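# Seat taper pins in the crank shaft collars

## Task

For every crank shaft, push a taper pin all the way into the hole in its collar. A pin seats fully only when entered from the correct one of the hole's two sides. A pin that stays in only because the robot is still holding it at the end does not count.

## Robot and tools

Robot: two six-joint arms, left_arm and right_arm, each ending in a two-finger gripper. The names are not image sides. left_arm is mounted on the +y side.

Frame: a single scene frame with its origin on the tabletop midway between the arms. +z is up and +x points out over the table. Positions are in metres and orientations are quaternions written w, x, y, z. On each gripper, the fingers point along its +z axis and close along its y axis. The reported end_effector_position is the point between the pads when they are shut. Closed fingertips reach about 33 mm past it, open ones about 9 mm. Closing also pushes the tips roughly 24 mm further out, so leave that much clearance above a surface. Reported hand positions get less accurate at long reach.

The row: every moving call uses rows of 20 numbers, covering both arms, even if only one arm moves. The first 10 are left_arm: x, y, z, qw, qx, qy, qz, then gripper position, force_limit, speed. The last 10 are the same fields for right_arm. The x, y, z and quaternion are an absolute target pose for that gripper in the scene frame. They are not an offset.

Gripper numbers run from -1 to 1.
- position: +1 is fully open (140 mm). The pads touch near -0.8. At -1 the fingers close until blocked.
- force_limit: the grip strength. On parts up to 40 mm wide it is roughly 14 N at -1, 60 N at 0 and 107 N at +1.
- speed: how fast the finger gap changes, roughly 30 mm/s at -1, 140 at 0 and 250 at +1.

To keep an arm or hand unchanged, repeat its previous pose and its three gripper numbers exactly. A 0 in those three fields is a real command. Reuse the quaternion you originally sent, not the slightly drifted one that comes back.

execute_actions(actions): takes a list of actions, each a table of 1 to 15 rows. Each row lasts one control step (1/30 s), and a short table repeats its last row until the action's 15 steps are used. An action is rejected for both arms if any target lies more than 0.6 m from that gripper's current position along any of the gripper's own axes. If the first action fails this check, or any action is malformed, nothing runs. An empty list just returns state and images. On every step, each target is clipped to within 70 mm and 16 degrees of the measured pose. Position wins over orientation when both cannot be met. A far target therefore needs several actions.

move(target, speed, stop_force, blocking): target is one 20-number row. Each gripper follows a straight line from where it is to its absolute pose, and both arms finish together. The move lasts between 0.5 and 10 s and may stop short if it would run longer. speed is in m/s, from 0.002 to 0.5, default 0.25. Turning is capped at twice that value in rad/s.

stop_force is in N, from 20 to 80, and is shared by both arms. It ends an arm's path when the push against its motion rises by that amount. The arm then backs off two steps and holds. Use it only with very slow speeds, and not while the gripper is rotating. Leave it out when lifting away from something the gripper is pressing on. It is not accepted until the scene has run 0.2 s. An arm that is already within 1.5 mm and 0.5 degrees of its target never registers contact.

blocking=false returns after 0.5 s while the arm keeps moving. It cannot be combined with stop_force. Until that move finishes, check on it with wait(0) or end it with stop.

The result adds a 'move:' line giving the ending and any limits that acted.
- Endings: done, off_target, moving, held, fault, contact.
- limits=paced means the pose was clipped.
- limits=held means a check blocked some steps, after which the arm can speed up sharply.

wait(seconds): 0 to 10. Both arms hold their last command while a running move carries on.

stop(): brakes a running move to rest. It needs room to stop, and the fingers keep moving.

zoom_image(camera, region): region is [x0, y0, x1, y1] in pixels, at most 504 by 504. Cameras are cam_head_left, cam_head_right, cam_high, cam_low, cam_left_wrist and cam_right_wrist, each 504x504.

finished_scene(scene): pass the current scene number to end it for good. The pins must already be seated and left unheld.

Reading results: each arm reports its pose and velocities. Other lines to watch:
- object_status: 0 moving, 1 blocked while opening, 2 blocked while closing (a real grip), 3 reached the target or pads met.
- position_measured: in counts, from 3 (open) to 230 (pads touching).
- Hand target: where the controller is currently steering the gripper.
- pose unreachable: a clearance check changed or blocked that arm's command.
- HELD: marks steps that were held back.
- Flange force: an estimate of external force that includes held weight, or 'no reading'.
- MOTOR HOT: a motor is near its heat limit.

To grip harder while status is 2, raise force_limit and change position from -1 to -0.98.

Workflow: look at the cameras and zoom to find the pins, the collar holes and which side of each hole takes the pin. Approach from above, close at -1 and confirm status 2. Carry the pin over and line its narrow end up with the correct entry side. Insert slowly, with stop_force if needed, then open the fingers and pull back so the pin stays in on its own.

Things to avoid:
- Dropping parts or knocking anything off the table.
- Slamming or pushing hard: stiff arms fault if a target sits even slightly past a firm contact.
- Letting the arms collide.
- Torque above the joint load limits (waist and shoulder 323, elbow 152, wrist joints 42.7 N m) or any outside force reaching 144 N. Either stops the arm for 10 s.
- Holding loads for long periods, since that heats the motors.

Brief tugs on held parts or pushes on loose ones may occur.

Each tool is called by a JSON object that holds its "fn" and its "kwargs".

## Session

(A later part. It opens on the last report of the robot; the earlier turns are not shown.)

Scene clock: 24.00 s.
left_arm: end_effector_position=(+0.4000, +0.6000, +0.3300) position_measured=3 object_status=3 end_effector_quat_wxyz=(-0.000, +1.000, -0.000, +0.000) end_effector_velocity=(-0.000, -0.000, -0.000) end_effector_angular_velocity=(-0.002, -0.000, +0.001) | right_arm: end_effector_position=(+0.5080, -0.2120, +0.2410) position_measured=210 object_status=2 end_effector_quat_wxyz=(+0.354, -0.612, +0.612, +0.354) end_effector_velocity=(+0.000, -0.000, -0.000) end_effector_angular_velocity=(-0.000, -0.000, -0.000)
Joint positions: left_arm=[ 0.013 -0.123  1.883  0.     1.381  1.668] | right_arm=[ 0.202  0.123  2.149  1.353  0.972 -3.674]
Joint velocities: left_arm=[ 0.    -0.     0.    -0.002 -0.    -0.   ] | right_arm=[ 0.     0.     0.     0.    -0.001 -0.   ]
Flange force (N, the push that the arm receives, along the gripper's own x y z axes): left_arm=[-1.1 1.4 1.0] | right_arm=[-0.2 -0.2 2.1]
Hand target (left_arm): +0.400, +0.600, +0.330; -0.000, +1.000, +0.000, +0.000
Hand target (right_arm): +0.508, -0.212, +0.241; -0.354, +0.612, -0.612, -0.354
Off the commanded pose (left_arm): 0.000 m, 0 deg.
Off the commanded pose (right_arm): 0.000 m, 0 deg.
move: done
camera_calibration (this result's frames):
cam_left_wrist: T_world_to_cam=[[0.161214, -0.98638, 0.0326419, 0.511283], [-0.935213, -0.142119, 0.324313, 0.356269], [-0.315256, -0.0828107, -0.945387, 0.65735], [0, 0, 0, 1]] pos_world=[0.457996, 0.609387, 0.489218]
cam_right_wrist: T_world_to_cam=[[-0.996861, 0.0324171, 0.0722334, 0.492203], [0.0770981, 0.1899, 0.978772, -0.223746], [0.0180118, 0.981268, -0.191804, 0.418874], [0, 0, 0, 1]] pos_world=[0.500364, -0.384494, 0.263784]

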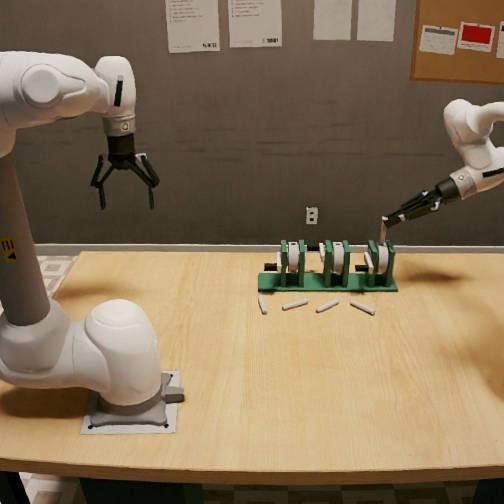

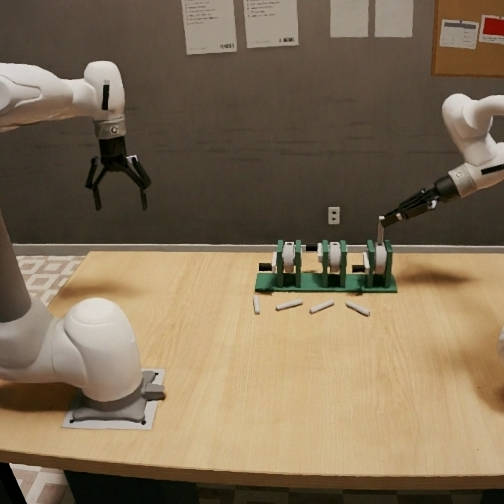

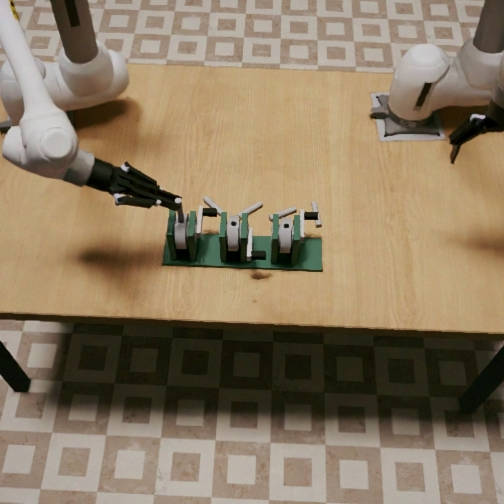

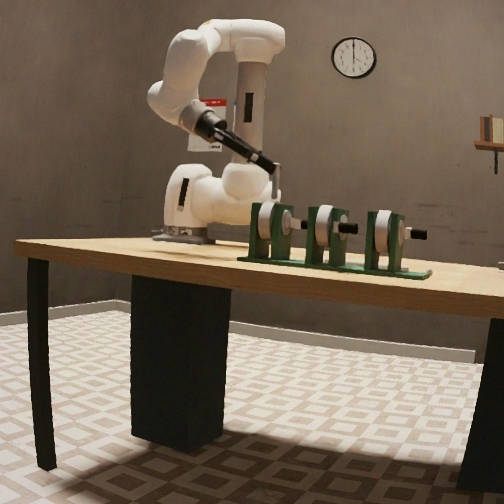

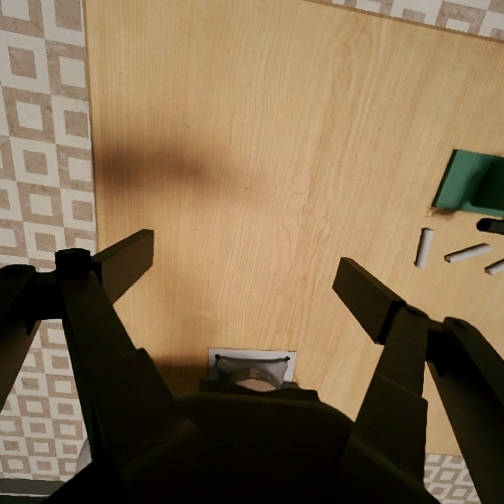

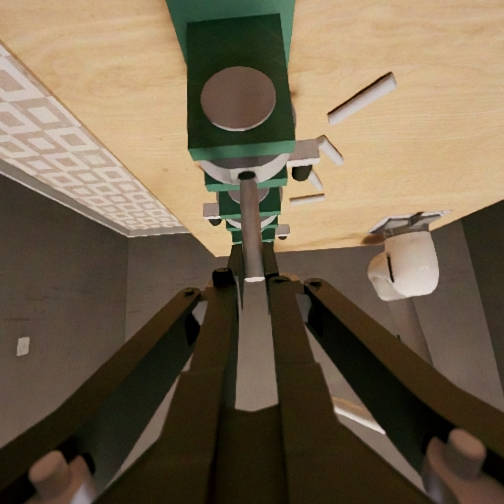

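{"fn": "move", "kwargs": {"target": [0.4,0.6,0.33,0,1,0,0,1,0,0,0.5085,-0.2133,0.238,-0.3536,0.6124,-0.6124,-0.3536,-1,0.3,-0.5], "speed": 0.02}}

{"fn": "move", "kwargs": {"target": [0.4,0.6,0.33,0,1,0,0,1,0,0,0.5085,-0.2133,0.195,-0.3536,0.6124,-0.6124,-0.3536,-1,0.3,-0.5], "speed": 0.01, "stop_force": 20}}

{"fn": "zoom_image", "kwargs": {"camera": "cam_high", "region": [155, 190, 205, 240]}}

{"fn": "zoom_image", "kwargs": {"camera": "cam_right_wrist", "region": [200, 150, 300, 250]}}

Scene clock: 25.77 s.
left_arm: end_effector_position=(+0.4000, +0.6000, +0.3300) position_measured=3 object_status=3 end_effector_quat_wxyz=(-0.000, +1.000, +0.000, +0.000) end_effector_velocity=(-0.000, -0.001, -0.000) end_effector_angular_velocity=(-0.002, +0.002, +0.000) | right_arm: end_effector_position=(+0.5085, -0.2133, +0.2380) position_measured=210 object_status=2 end_effector_quat_wxyz=(+0.354, -0.612, +0.612, +0.354) end_effector_velocity=(+0.000, +0.000, -0.000) end_effector_angular_velocity=(-0.000, -0.000, -0.001)
Joint positions: left_arm=[ 0.013 -0.123  1.883  0.     1.381  1.668] | right_arm=[ 0.2    0.127  2.151  1.356  0.973 -3.682]
Joint velocities: left_arm=[-0.     0.     0.    -0.002  0.001 -0.   ] | right_arm=[ 0.    -0.     0.     0.    -0.001  0.   ]
Flange force (N, the push that the arm receives, along the gripper's own x y z axes): left_arm=[-1.5 2.2 1.0] | right_arm=[0.4 -1.1 0.2]
Hand target (left_arm): +0.400, +0.600, +0.330; -0.000, +1.000, +0.000, +0.000
Hand target (right_arm): +0.508, -0.213, +0.238; -0.354, +0.612, -0.612, -0.354
Off the commanded pose (left_arm): 0.000 m, 0 deg.
Off the commanded pose (right_arm): 0.000 m, 0 deg.
move: done
camera_calibration (this result's frames):
cam_left_wrist: T_world_to_cam=[[0.161214, -0.98638, 0.0326421, 0.511283], [-0.935213, -0.142119, 0.324313, 0.356269], [-0.315256, -0.0828109, -0.945387, 0.65735], [0, 0, 0, 1]] pos_world=[0.457996, 0.609387, 0.489218]
cam_right_wrist: T_world_to_cam=[[-0.996861, 0.0323844, 0.0722485, 0.492955], [0.0771052, 0.189825, 0.978786, -0.220622], [0.0179828, 0.981284, -0.191726, 0.419537], [0, 0, 0, 1]] pos_world=[0.500875, -0.385769, 0.260762]

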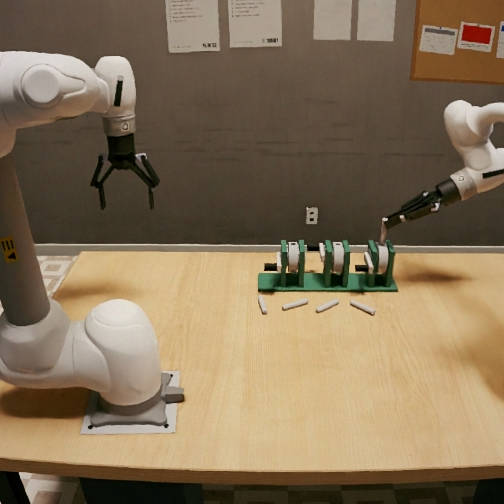

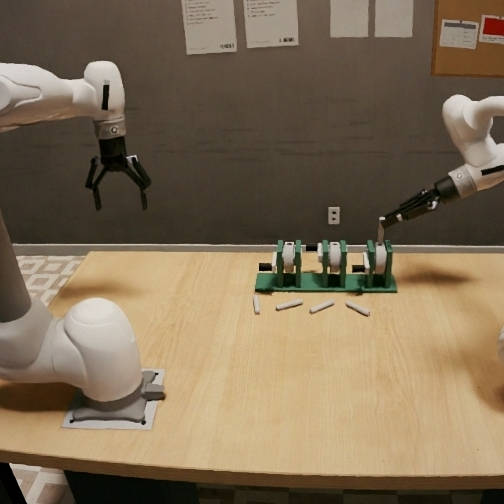

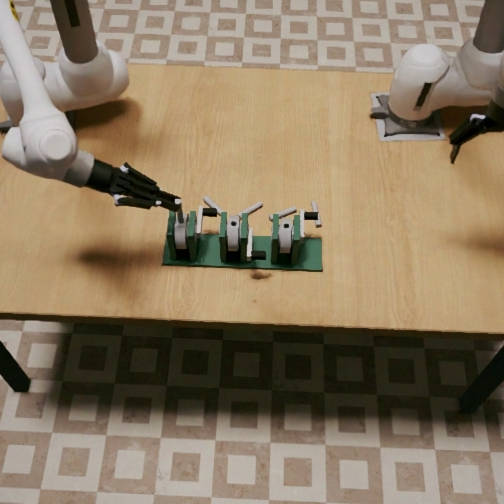

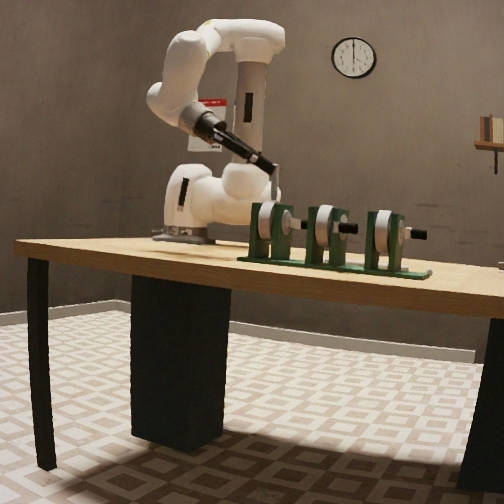

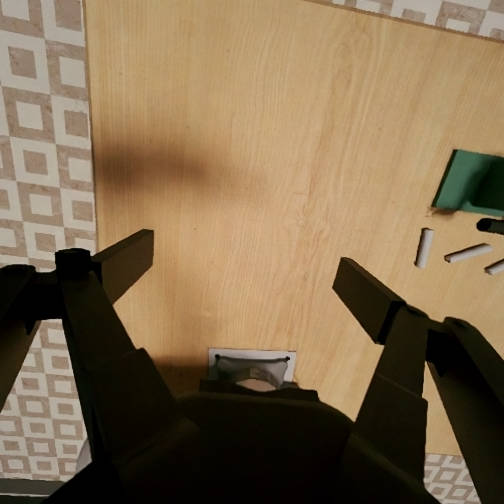

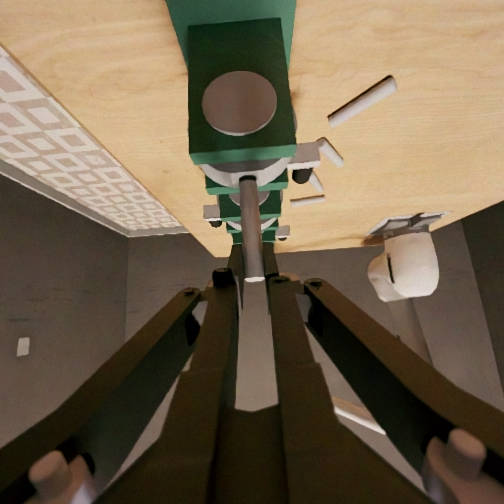

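Scene clock: 26.73 s.
left_arm: end_effector_position=(+0.4000, +0.6000, +0.3300) position_measured=3 object_status=3 end_effector_quat_wxyz=(-0.000, +1.000, +0.000, +0.000) end_effector_velocity=(-0.000, +0.001, -0.001) end_effector_angular_velocity=(+0.002, +0.001, +0.000) | right_arm: end_effector_position=(+0.5085, -0.2133, +0.2315) position_measured=210 object_status=2 end_effector_quat_wxyz=(+0.354, -0.612, +0.612, +0.354) end_effector_velocity=(-0.000, +0.000, +0.001) end_effector_angular_velocity=(+0.001, -0.000, +0.001)
Joint positions: left_arm=[ 0.013 -0.123  1.883 -0.     1.381  1.668] | right_arm=[ 0.199  0.135  2.157  1.365  0.97  -3.698]
Joint velocities: left_arm=[-0.     0.     0.001  0.002 -0.    -0.001] | right_arm=[-0.    -0.001 -0.001 -0.001  0.001  0.002]
Flange force (N, the push that the arm receives, along the gripper's own x y z axes): left_arm=[-2.2 1.5 1.5] | right_arm=[-26.2 2.1 -15.7]
Hand target (left_arm): +0.400, +0.600, +0.330; -0.000, +1.000, +0.000, +0.000
Hand target (right_arm): +0.509, -0.213, +0.232; -0.354, +0.612, -0.612, -0.354
Off the commanded pose (left_arm): 0.000 m, 0 deg.
Off the commanded pose (right_arm): 0.036 m, 0 deg.
move: contact (right_arm)
camera_calibration (this result's frames):
cam_left_wrist: T_world_to_cam=[[0.161214, -0.98638, 0.0326422, 0.511283], [-0.935213, -0.142119, 0.324313, 0.356269], [-0.315256, -0.0828111, -0.945387, 0.65735], [0, 0, 0, 1]] pos_world=[0.457996, 0.609387, 0.489218]
cam_right_wrist: T_world_to_cam=[[-0.996848, 0.0325124, 0.072374, 0.493449], [0.0772522, 0.189785, 0.978782, -0.214324], [0.018087, 0.981287, -0.191699, 0.418224], [0, 0, 0, 1]] pos_world=[0.500886, -0.385765, 0.254237]

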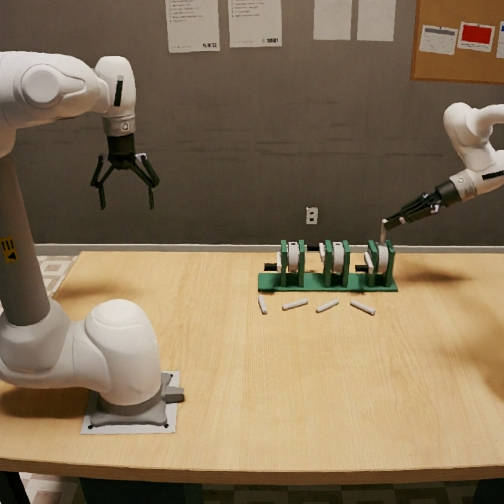

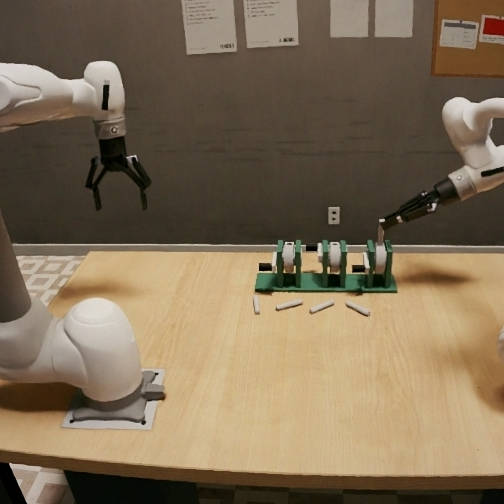

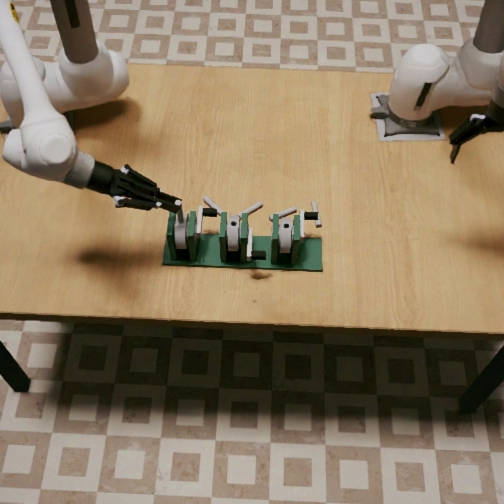

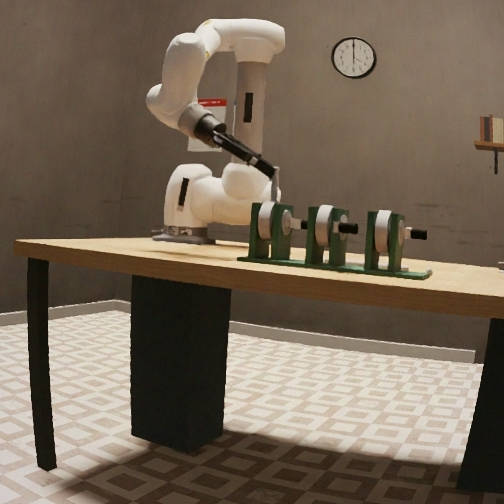

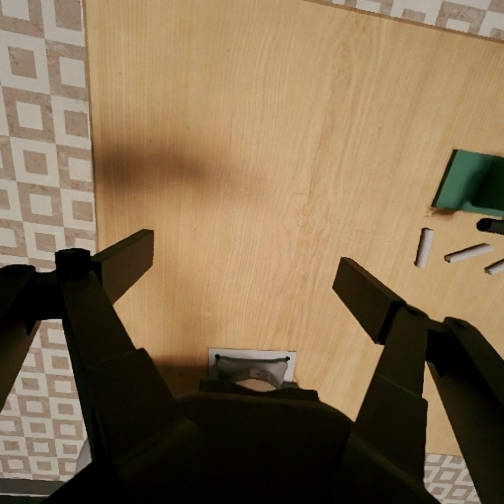

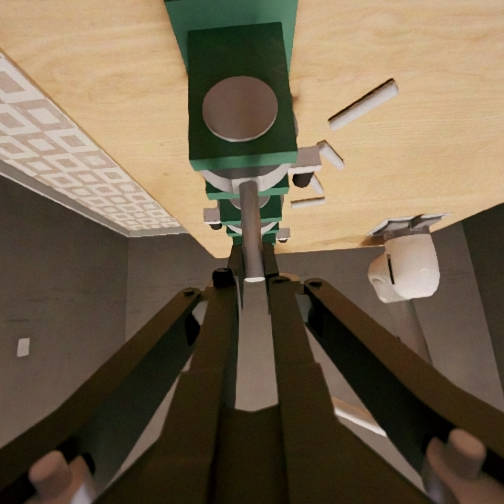

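Region (155, 190, 205, 240) of cam_high's 504x504 image, scaled by 10.080, with more detail than that image has.

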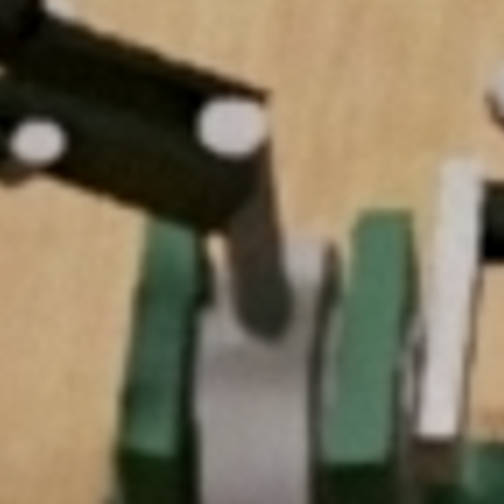

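Region (200, 150, 300, 250) of cam_right_wrist's 504x504 image, scaled by 5.040, with more detail than that image has.

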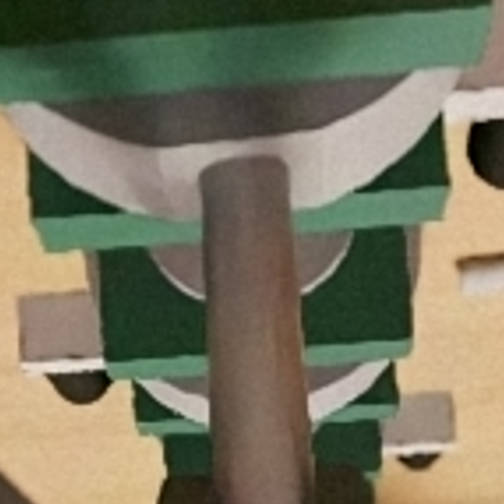

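{"fn": "move", "kwargs": {"target": [0.4,0.5,0.3,0,0.92,0.38,0,-0.2,-1,0,0.5085,-0.2133,0.26,-0.3536,0.6124,-0.6124,-0.3536,-1,0.3,-0.5], "speed": 0.5}}

{"fn": "move", "kwargs": {"target": [0.425,0.19,0.175,0,0.7071,0.7071,0,-0.2,-1,0,0.5085,-0.34,0.26,-0.3536,0.6124,-0.6124,-0.3536,-1,0.3,-0.5], "speed": 0.4}}

{"fn": "zoom_image", "kwargs": {"camera": "cam_head_left", "region": [230, 200, 330, 300]}}

Scene clock: 28.97 s.
left_arm: end_effector_position=(+0.3999, +0.4999, +0.3000) position_measured=154 object_status=3 end_effector_quat_wxyz=(+0.000, +0.924, +0.382, -0.000) end_effector_velocity=(+0.001, -0.000, +0.000) end_effector_angular_velocity=(+0.000, +0.000, +0.001) | right_arm: end_effector_position=(+0.5085, -0.2133, +0.2600) position_measured=210 object_status=2 end_effector_quat_wxyz=(+0.354, -0.612, +0.612, +0.354) end_effector_velocity=(-0.001, +0.001, +0.000) end_effector_angular_velocity=(+0.000, +0.000, +0.002)
Joint positions: left_arm=[-0.2   -0.123  1.938 -0.001  1.326  0.671] | right_arm=[ 0.199  0.1    2.131  1.325  0.983 -3.628]
Joint velocities: left_arm=[-0.001  0.001 -0.001  0.     0.    -0.001] | right_arm=[ 0.001  0.    -0.     0.     0.001 -0.   ]
Flange force (N, the push that the arm receives, along the gripper's own x y z axes): left_arm=[-0.5 0.8 2.2] | right_arm=[-0.9 0.7 1.6]
Hand target (left_arm): +0.400, +0.500, +0.300; +0.000, +0.924, +0.382, -0.000
Hand target (right_arm): +0.509, -0.213, +0.260; -0.354, +0.612, -0.612, -0.354
Off the commanded pose (left_arm): 0.000 m, 0 deg.
Off the commanded pose (right_arm): 0.000 m, 0 deg.
move: done
camera_calibration (this result's frames):
cam_left_wrist: T_world_to_cam=[[0.810345, -0.585035, 0.0327877, -0.0467047], [-0.562208, -0.760522, 0.324851, 0.51148], [-0.165113, -0.281675, -0.945197, 0.659985], [0, 0, 0, 1]] pos_world=[0.434378, 0.547569, 0.459192]
cam_right_wrist: T_world_to_cam=[[-0.996861, 0.0323452, 0.0722674, 0.491369], [0.0771137, 0.189687, 0.978812, -0.2422], [0.0179516, 0.981312, -0.191586, 0.423712], [0, 0, 0, 1]] pos_world=[0.500897, -0.385745, 0.282735]

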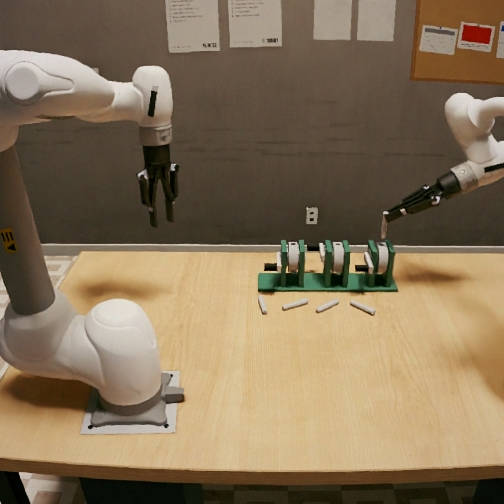

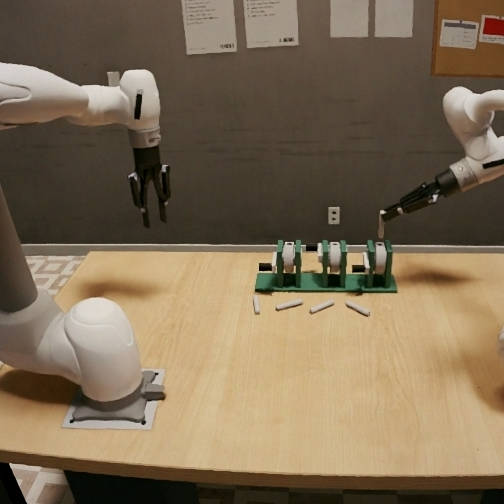

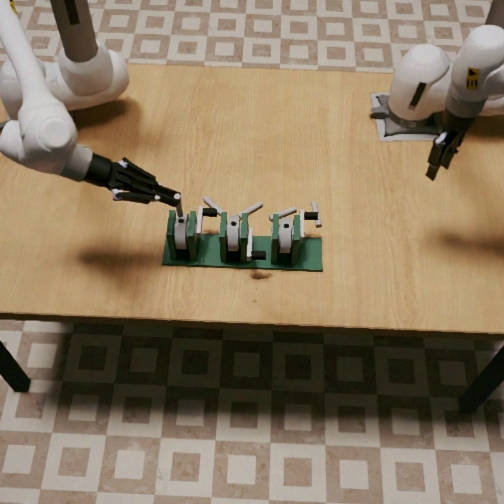

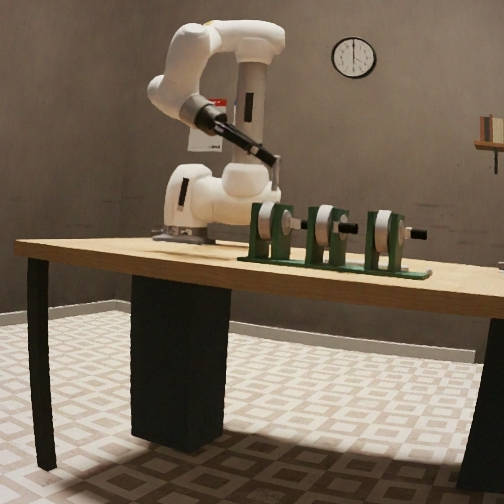

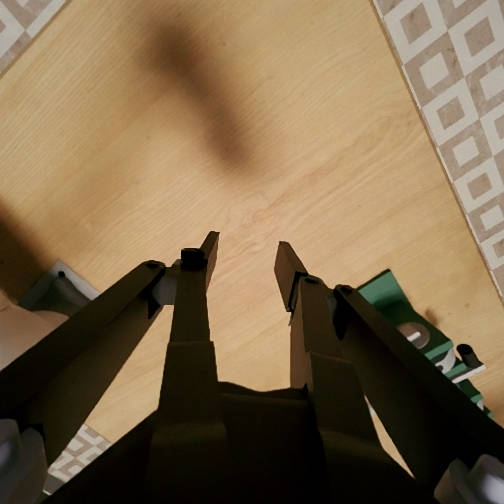

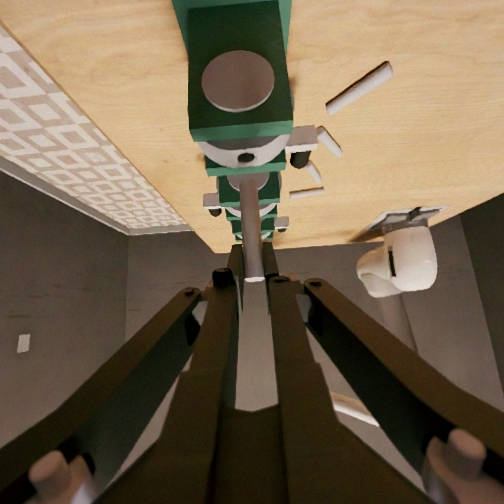

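Scene clock: 30.43 s.
left_arm: end_effector_position=(+0.4247, +0.1898, +0.1751) position_measured=154 object_status=3 end_effector_quat_wxyz=(+0.000, +0.707, +0.707, -0.001) end_effector_velocity=(+0.000, +0.000, -0.000) end_effector_angular_velocity=(+0.003, +0.000, -0.000) | right_arm: end_effector_position=(+0.5087, -0.3398, +0.2601) position_measured=210 object_status=2 end_effector_quat_wxyz=(+0.354, -0.612, +0.612, +0.354) end_effector_velocity=(+0.000, -0.000, -0.000) end_effector_angular_velocity=(-0.001, -0.000, -0.001)
Joint positions: left_arm=[-0.733  0.154  1.895 -0.001  1.092 -0.648] | right_arm=[-0.055  0.04   2.198  1.204  1.173 -3.703]
Joint velocities: left_arm=[-0.     0.001 -0.001  0.002  0.001 -0.001] | right_arm=[ 0.    -0.     0.     0.    -0.002  0.   ]
Flange force (N, the push that the arm receives, along the gripper's own x y z axes): left_arm=[1.2 -1.8 0.1] | right_arm=[0.0 -0.9 2.1]
Hand target (left_arm): +0.425, +0.190, +0.175; -0.000, +0.707, +0.707, -0.001
Hand target (right_arm): +0.509, -0.340, +0.260; -0.354, +0.612, -0.612, -0.354
Off the commanded pose (left_arm): 0.000 m, 0 deg.
Off the commanded pose (right_arm): 0.000 m, 0 deg.
move: done
camera_calibration (this result's frames):
cam_left_wrist: T_world_to_cam=[[0.98636, 0.161529, 0.0316704, -0.460346], [0.142657, -0.934859, 0.325095, 0.0638359], [0.0821198, -0.316143, -0.945151, 0.360229], [0, 0, 0, 1]] pos_world=[0.415378, 0.247921, 0.334297]
cam_right_wrist: T_world_to_cam=[[-0.996878, 0.0323103, 0.0720419, 0.495658], [0.0768836, 0.189579, 0.978851, -0.218198], [0.0179694, 0.981334, -0.191471, 0.547864], [0, 0, 0, 1]] pos_world=[0.501042, -0.512286, 0.282775]

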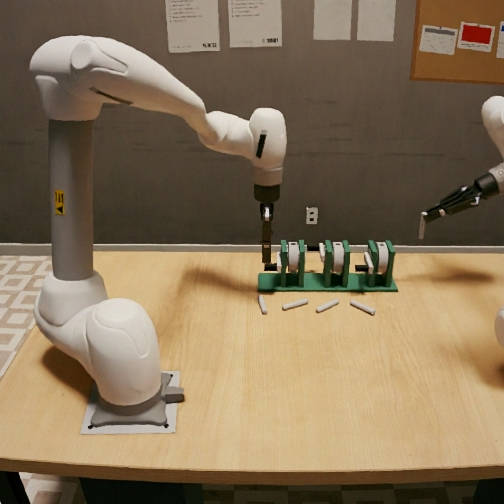

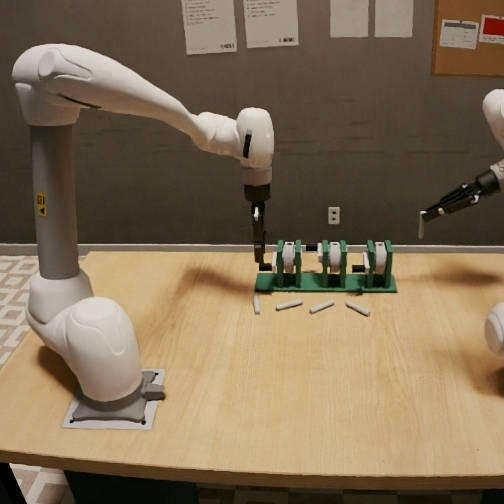

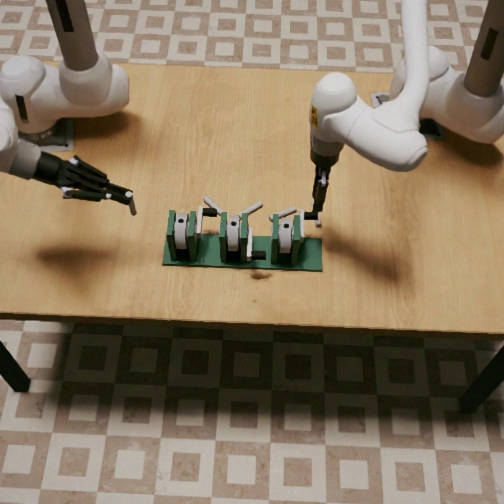

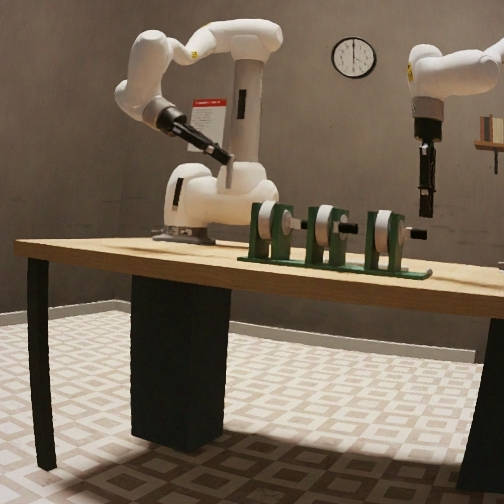

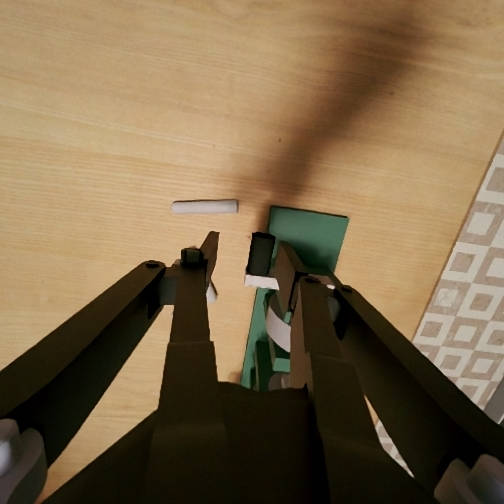

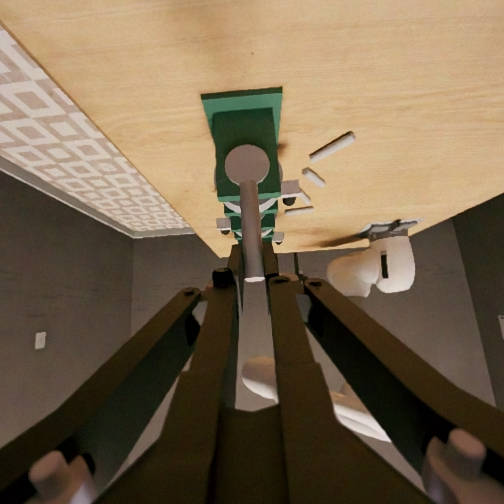

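Region (230, 200, 330, 300) of cam_head_left's 504x504 image, scaled by 5.040, with more detail than that image has.

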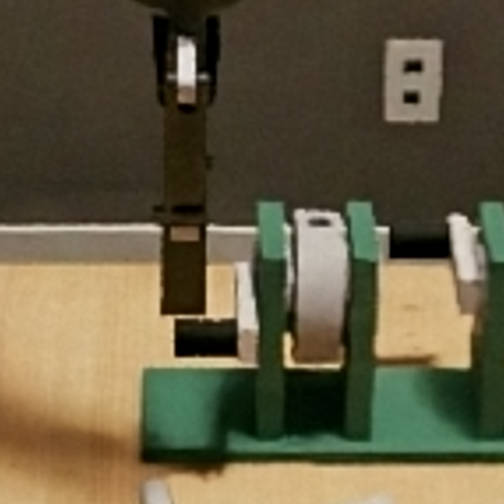

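{"fn": "move", "kwargs": {"target": [0.443,0.177,0.16,0,0.7071,0.7071,0,-0.2,-1,0,0.5085,-0.34,0.26,-0.3536,0.6124,-0.6124,-0.3536,-1,0.3,-0.5]}}

{"fn": "move", "kwargs": {"target": [0.443,0.177,0.11,0,0.7071,0.7071,0,-0.3,-1,0,0.5085,-0.34,0.26,-0.3536,0.6124,-0.6124,-0.3536,-1,0.3,-0.5], "speed": 0.08}}

{"fn": "zoom_image", "kwargs": {"camera": "cam_left_wrist", "region": [190, 200, 350, 320]}}

Scene clock: 32.17 s.
left_arm: end_effector_position=(+0.4430, +0.1770, +0.1600) position_measured=154 object_status=3 end_effector_quat_wxyz=(+0.000, +0.707, +0.707, +0.000) end_effector_velocity=(+0.000, -0.000, +0.000) end_effector_angular_velocity=(+0.000, +0.000, -0.000) | right_arm: end_effector_position=(+0.5085, -0.3400, +0.2600) position_measured=210 object_status=2 end_effector_quat_wxyz=(+0.354, -0.612, +0.612, +0.354) end_effector_velocity=(+0.000, -0.000, -0.000) end_effector_angular_velocity=(+0.000, +0.001, -0.000)
Joint positions: left_arm=[-0.732  0.2    1.87   0.     1.072 -0.648] | right_arm=[-0.056  0.04   2.198  1.203  1.173 -3.703]
Joint velocities: left_arm=[ 0.     0.    -0.001 -0.     0.001  0.   ] | right_arm=[-0.     0.001 -0.    -0.     0.    -0.   ]
Flange force (N, the push that the arm receives, along the gripper's own x y z axes): left_arm=[-0.1 -4.3 -0.4] | right_arm=[-0.5 0.5 2.0]
Hand target (left_arm): +0.443, +0.177, +0.160; +0.000, +0.707, +0.707, +0.000
Hand target (right_arm): +0.509, -0.340, +0.260; -0.354, +0.612, -0.612, -0.354
Off the commanded pose (left_arm): 0.000 m, 0 deg.
Off the commanded pose (right_arm): 0.000 m, 0 deg.
move: done
camera_calibration (this result's frames):
cam_left_wrist: T_world_to_cam=[[0.986374, 0.16124, 0.0326759, -0.476019], [0.142132, -0.935205, 0.324329, 0.0545862], [0.0828535, -0.315266, -0.94538, 0.339973], [0, 0, 0, 1]] pos_world=[0.433607, 0.234984, 0.319254]
cam_right_wrist: T_world_to_cam=[[-0.996861, 0.0323791, 0.0722461, 0.49547], [0.0771016, 0.189815, 0.978788, -0.218102], [0.0179789, 0.981286, -0.191715, 0.548084], [0, 0, 0, 1]] pos_world=[0.500876, -0.512471, 0.282756]

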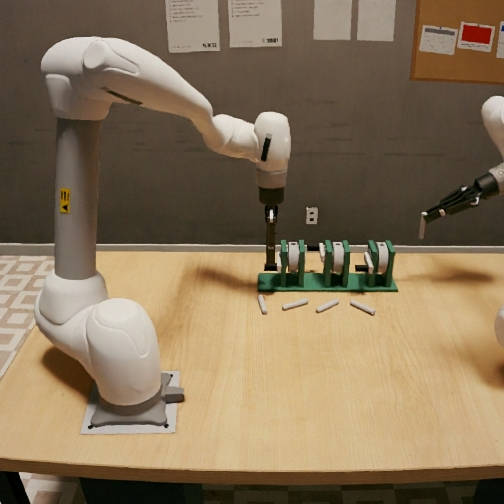

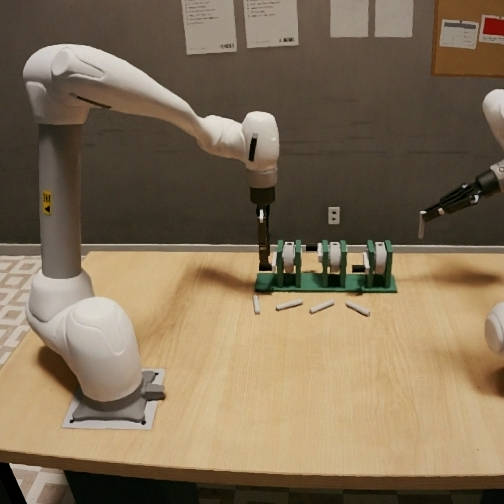

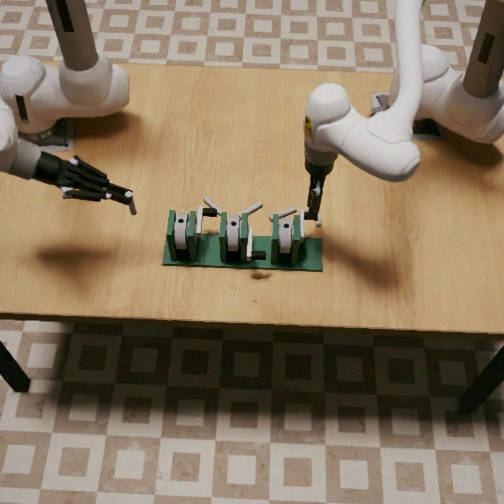

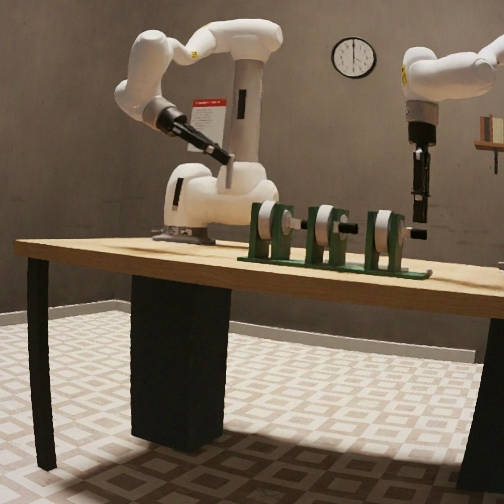

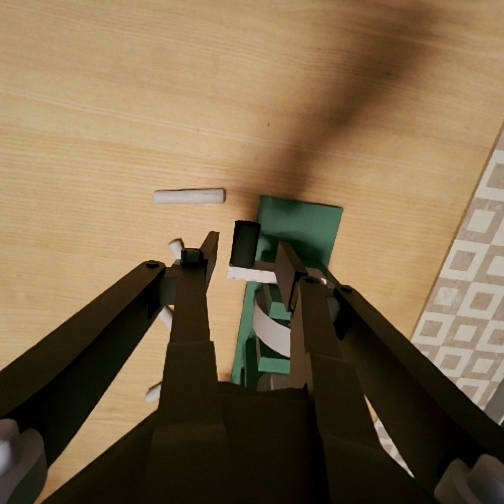

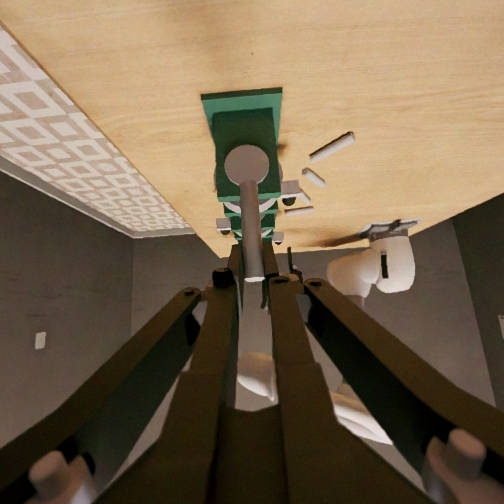

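Scene clock: 33.07 s.
left_arm: end_effector_position=(+0.4431, +0.1770, +0.1100) position_measured=167 object_status=3 end_effector_quat_wxyz=(+0.000, +0.707, +0.707, +0.000) end_effector_velocity=(-0.000, +0.000, -0.001) end_effector_angular_velocity=(+0.001, +0.001, +0.001) | right_arm: end_effector_position=(+0.5085, -0.3400, +0.2600) position_measured=210 object_status=2 end_effector_quat_wxyz=(+0.354, -0.612, +0.612, +0.354) end_effector_velocity=(-0.000, -0.000, +0.000) end_effector_angular_velocity=(+0.000, -0.000, -0.000)
Joint positions: left_arm=[-0.732  0.244  1.918  0.     0.98  -0.648] | right_arm=[-0.056  0.04   2.198  1.203  1.173 -3.703]
Joint velocities: left_arm=[ 0.     0.001  0.001 -0.     0.    -0.   ] | right_arm=[-0.    -0.001  0.     0.     0.     0.   ]
Flange force (N, the push that the arm receives, along the gripper's own x y z axes): left_arm=[1.3 -3.7 -0.3] | right_arm=[-0.7 -0.1 2.0]
Hand target (left_arm): +0.443, +0.177, +0.110; -0.000, +0.707, +0.707, +0.000
Hand target (right_arm): +0.509, -0.340, +0.260; -0.354, +0.612, -0.612, -0.354
Off the commanded pose (left_arm): 0.000 m, 0 deg.
Off the commanded pose (right_arm): 0.000 m, 0 deg.
move: done
camera_calibration (this result's frames):
cam_left_wrist: T_world_to_cam=[[0.986371, 0.161253, 0.0327197, -0.474453], [0.142131, -0.935209, 0.324318, 0.0707842], [0.0828971, -0.315247, -0.945382, 0.292662], [0, 0, 0, 1]] pos_world=[0.433665, 0.234966, 0.269245]
cam_right_wrist: T_world_to_cam=[[-0.99686, 0.0323836, 0.072254, 0.495468], [0.0771103, 0.189815, 0.978787, -0.218107], [0.0179818, 0.981286, -0.191716, 0.548083], [0, 0, 0, 1]] pos_world=[0.500876, -0.512471, 0.282757]

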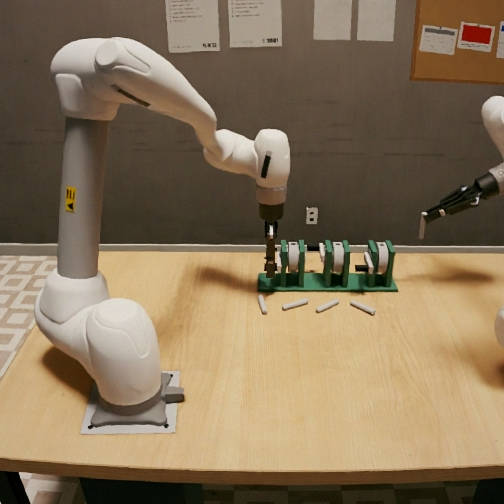

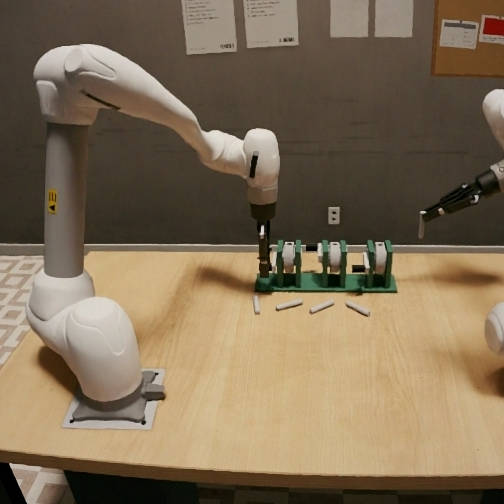

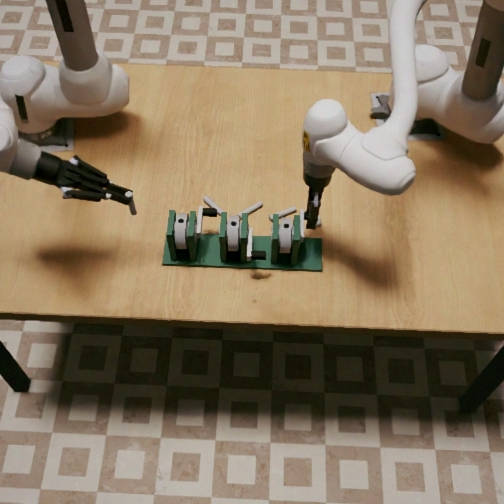

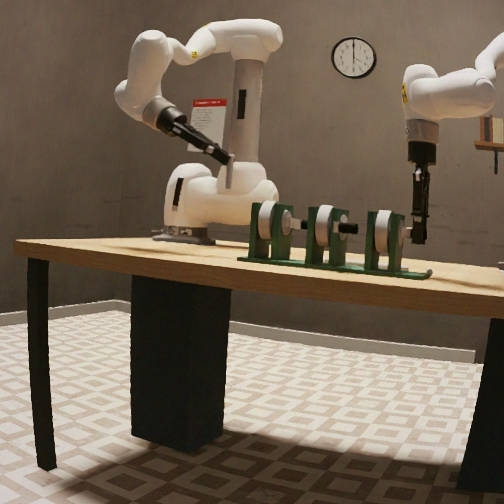

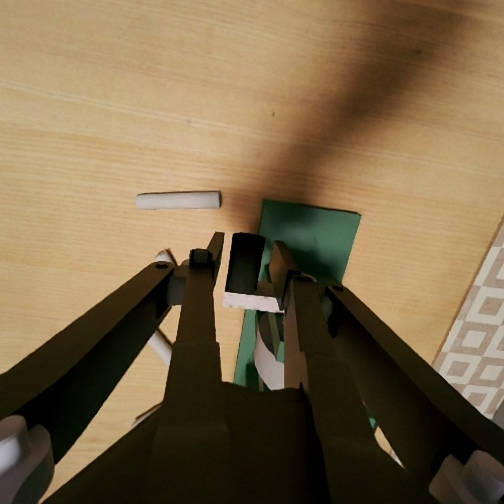

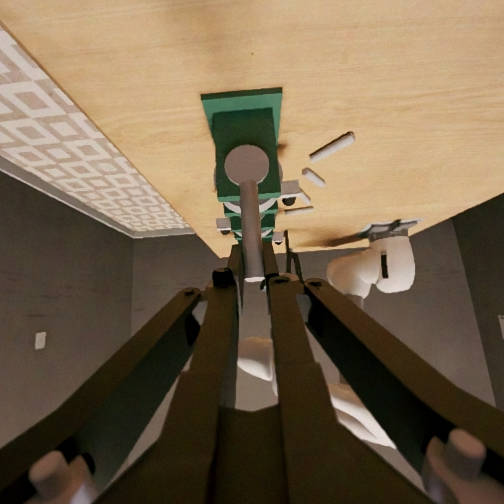

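Region (190, 200, 350, 320) of cam_left_wrist's 504x504 image, scaled by 3.150, with more detail than that image has; it fills the top 378 rows of this view, and the rest is white.

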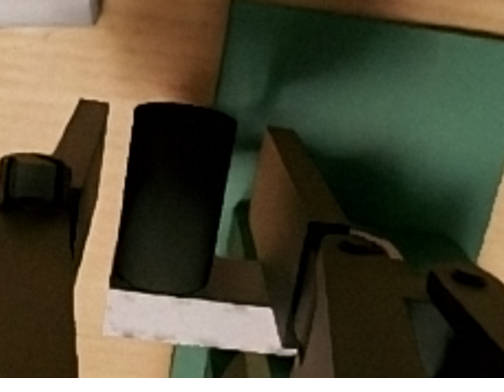

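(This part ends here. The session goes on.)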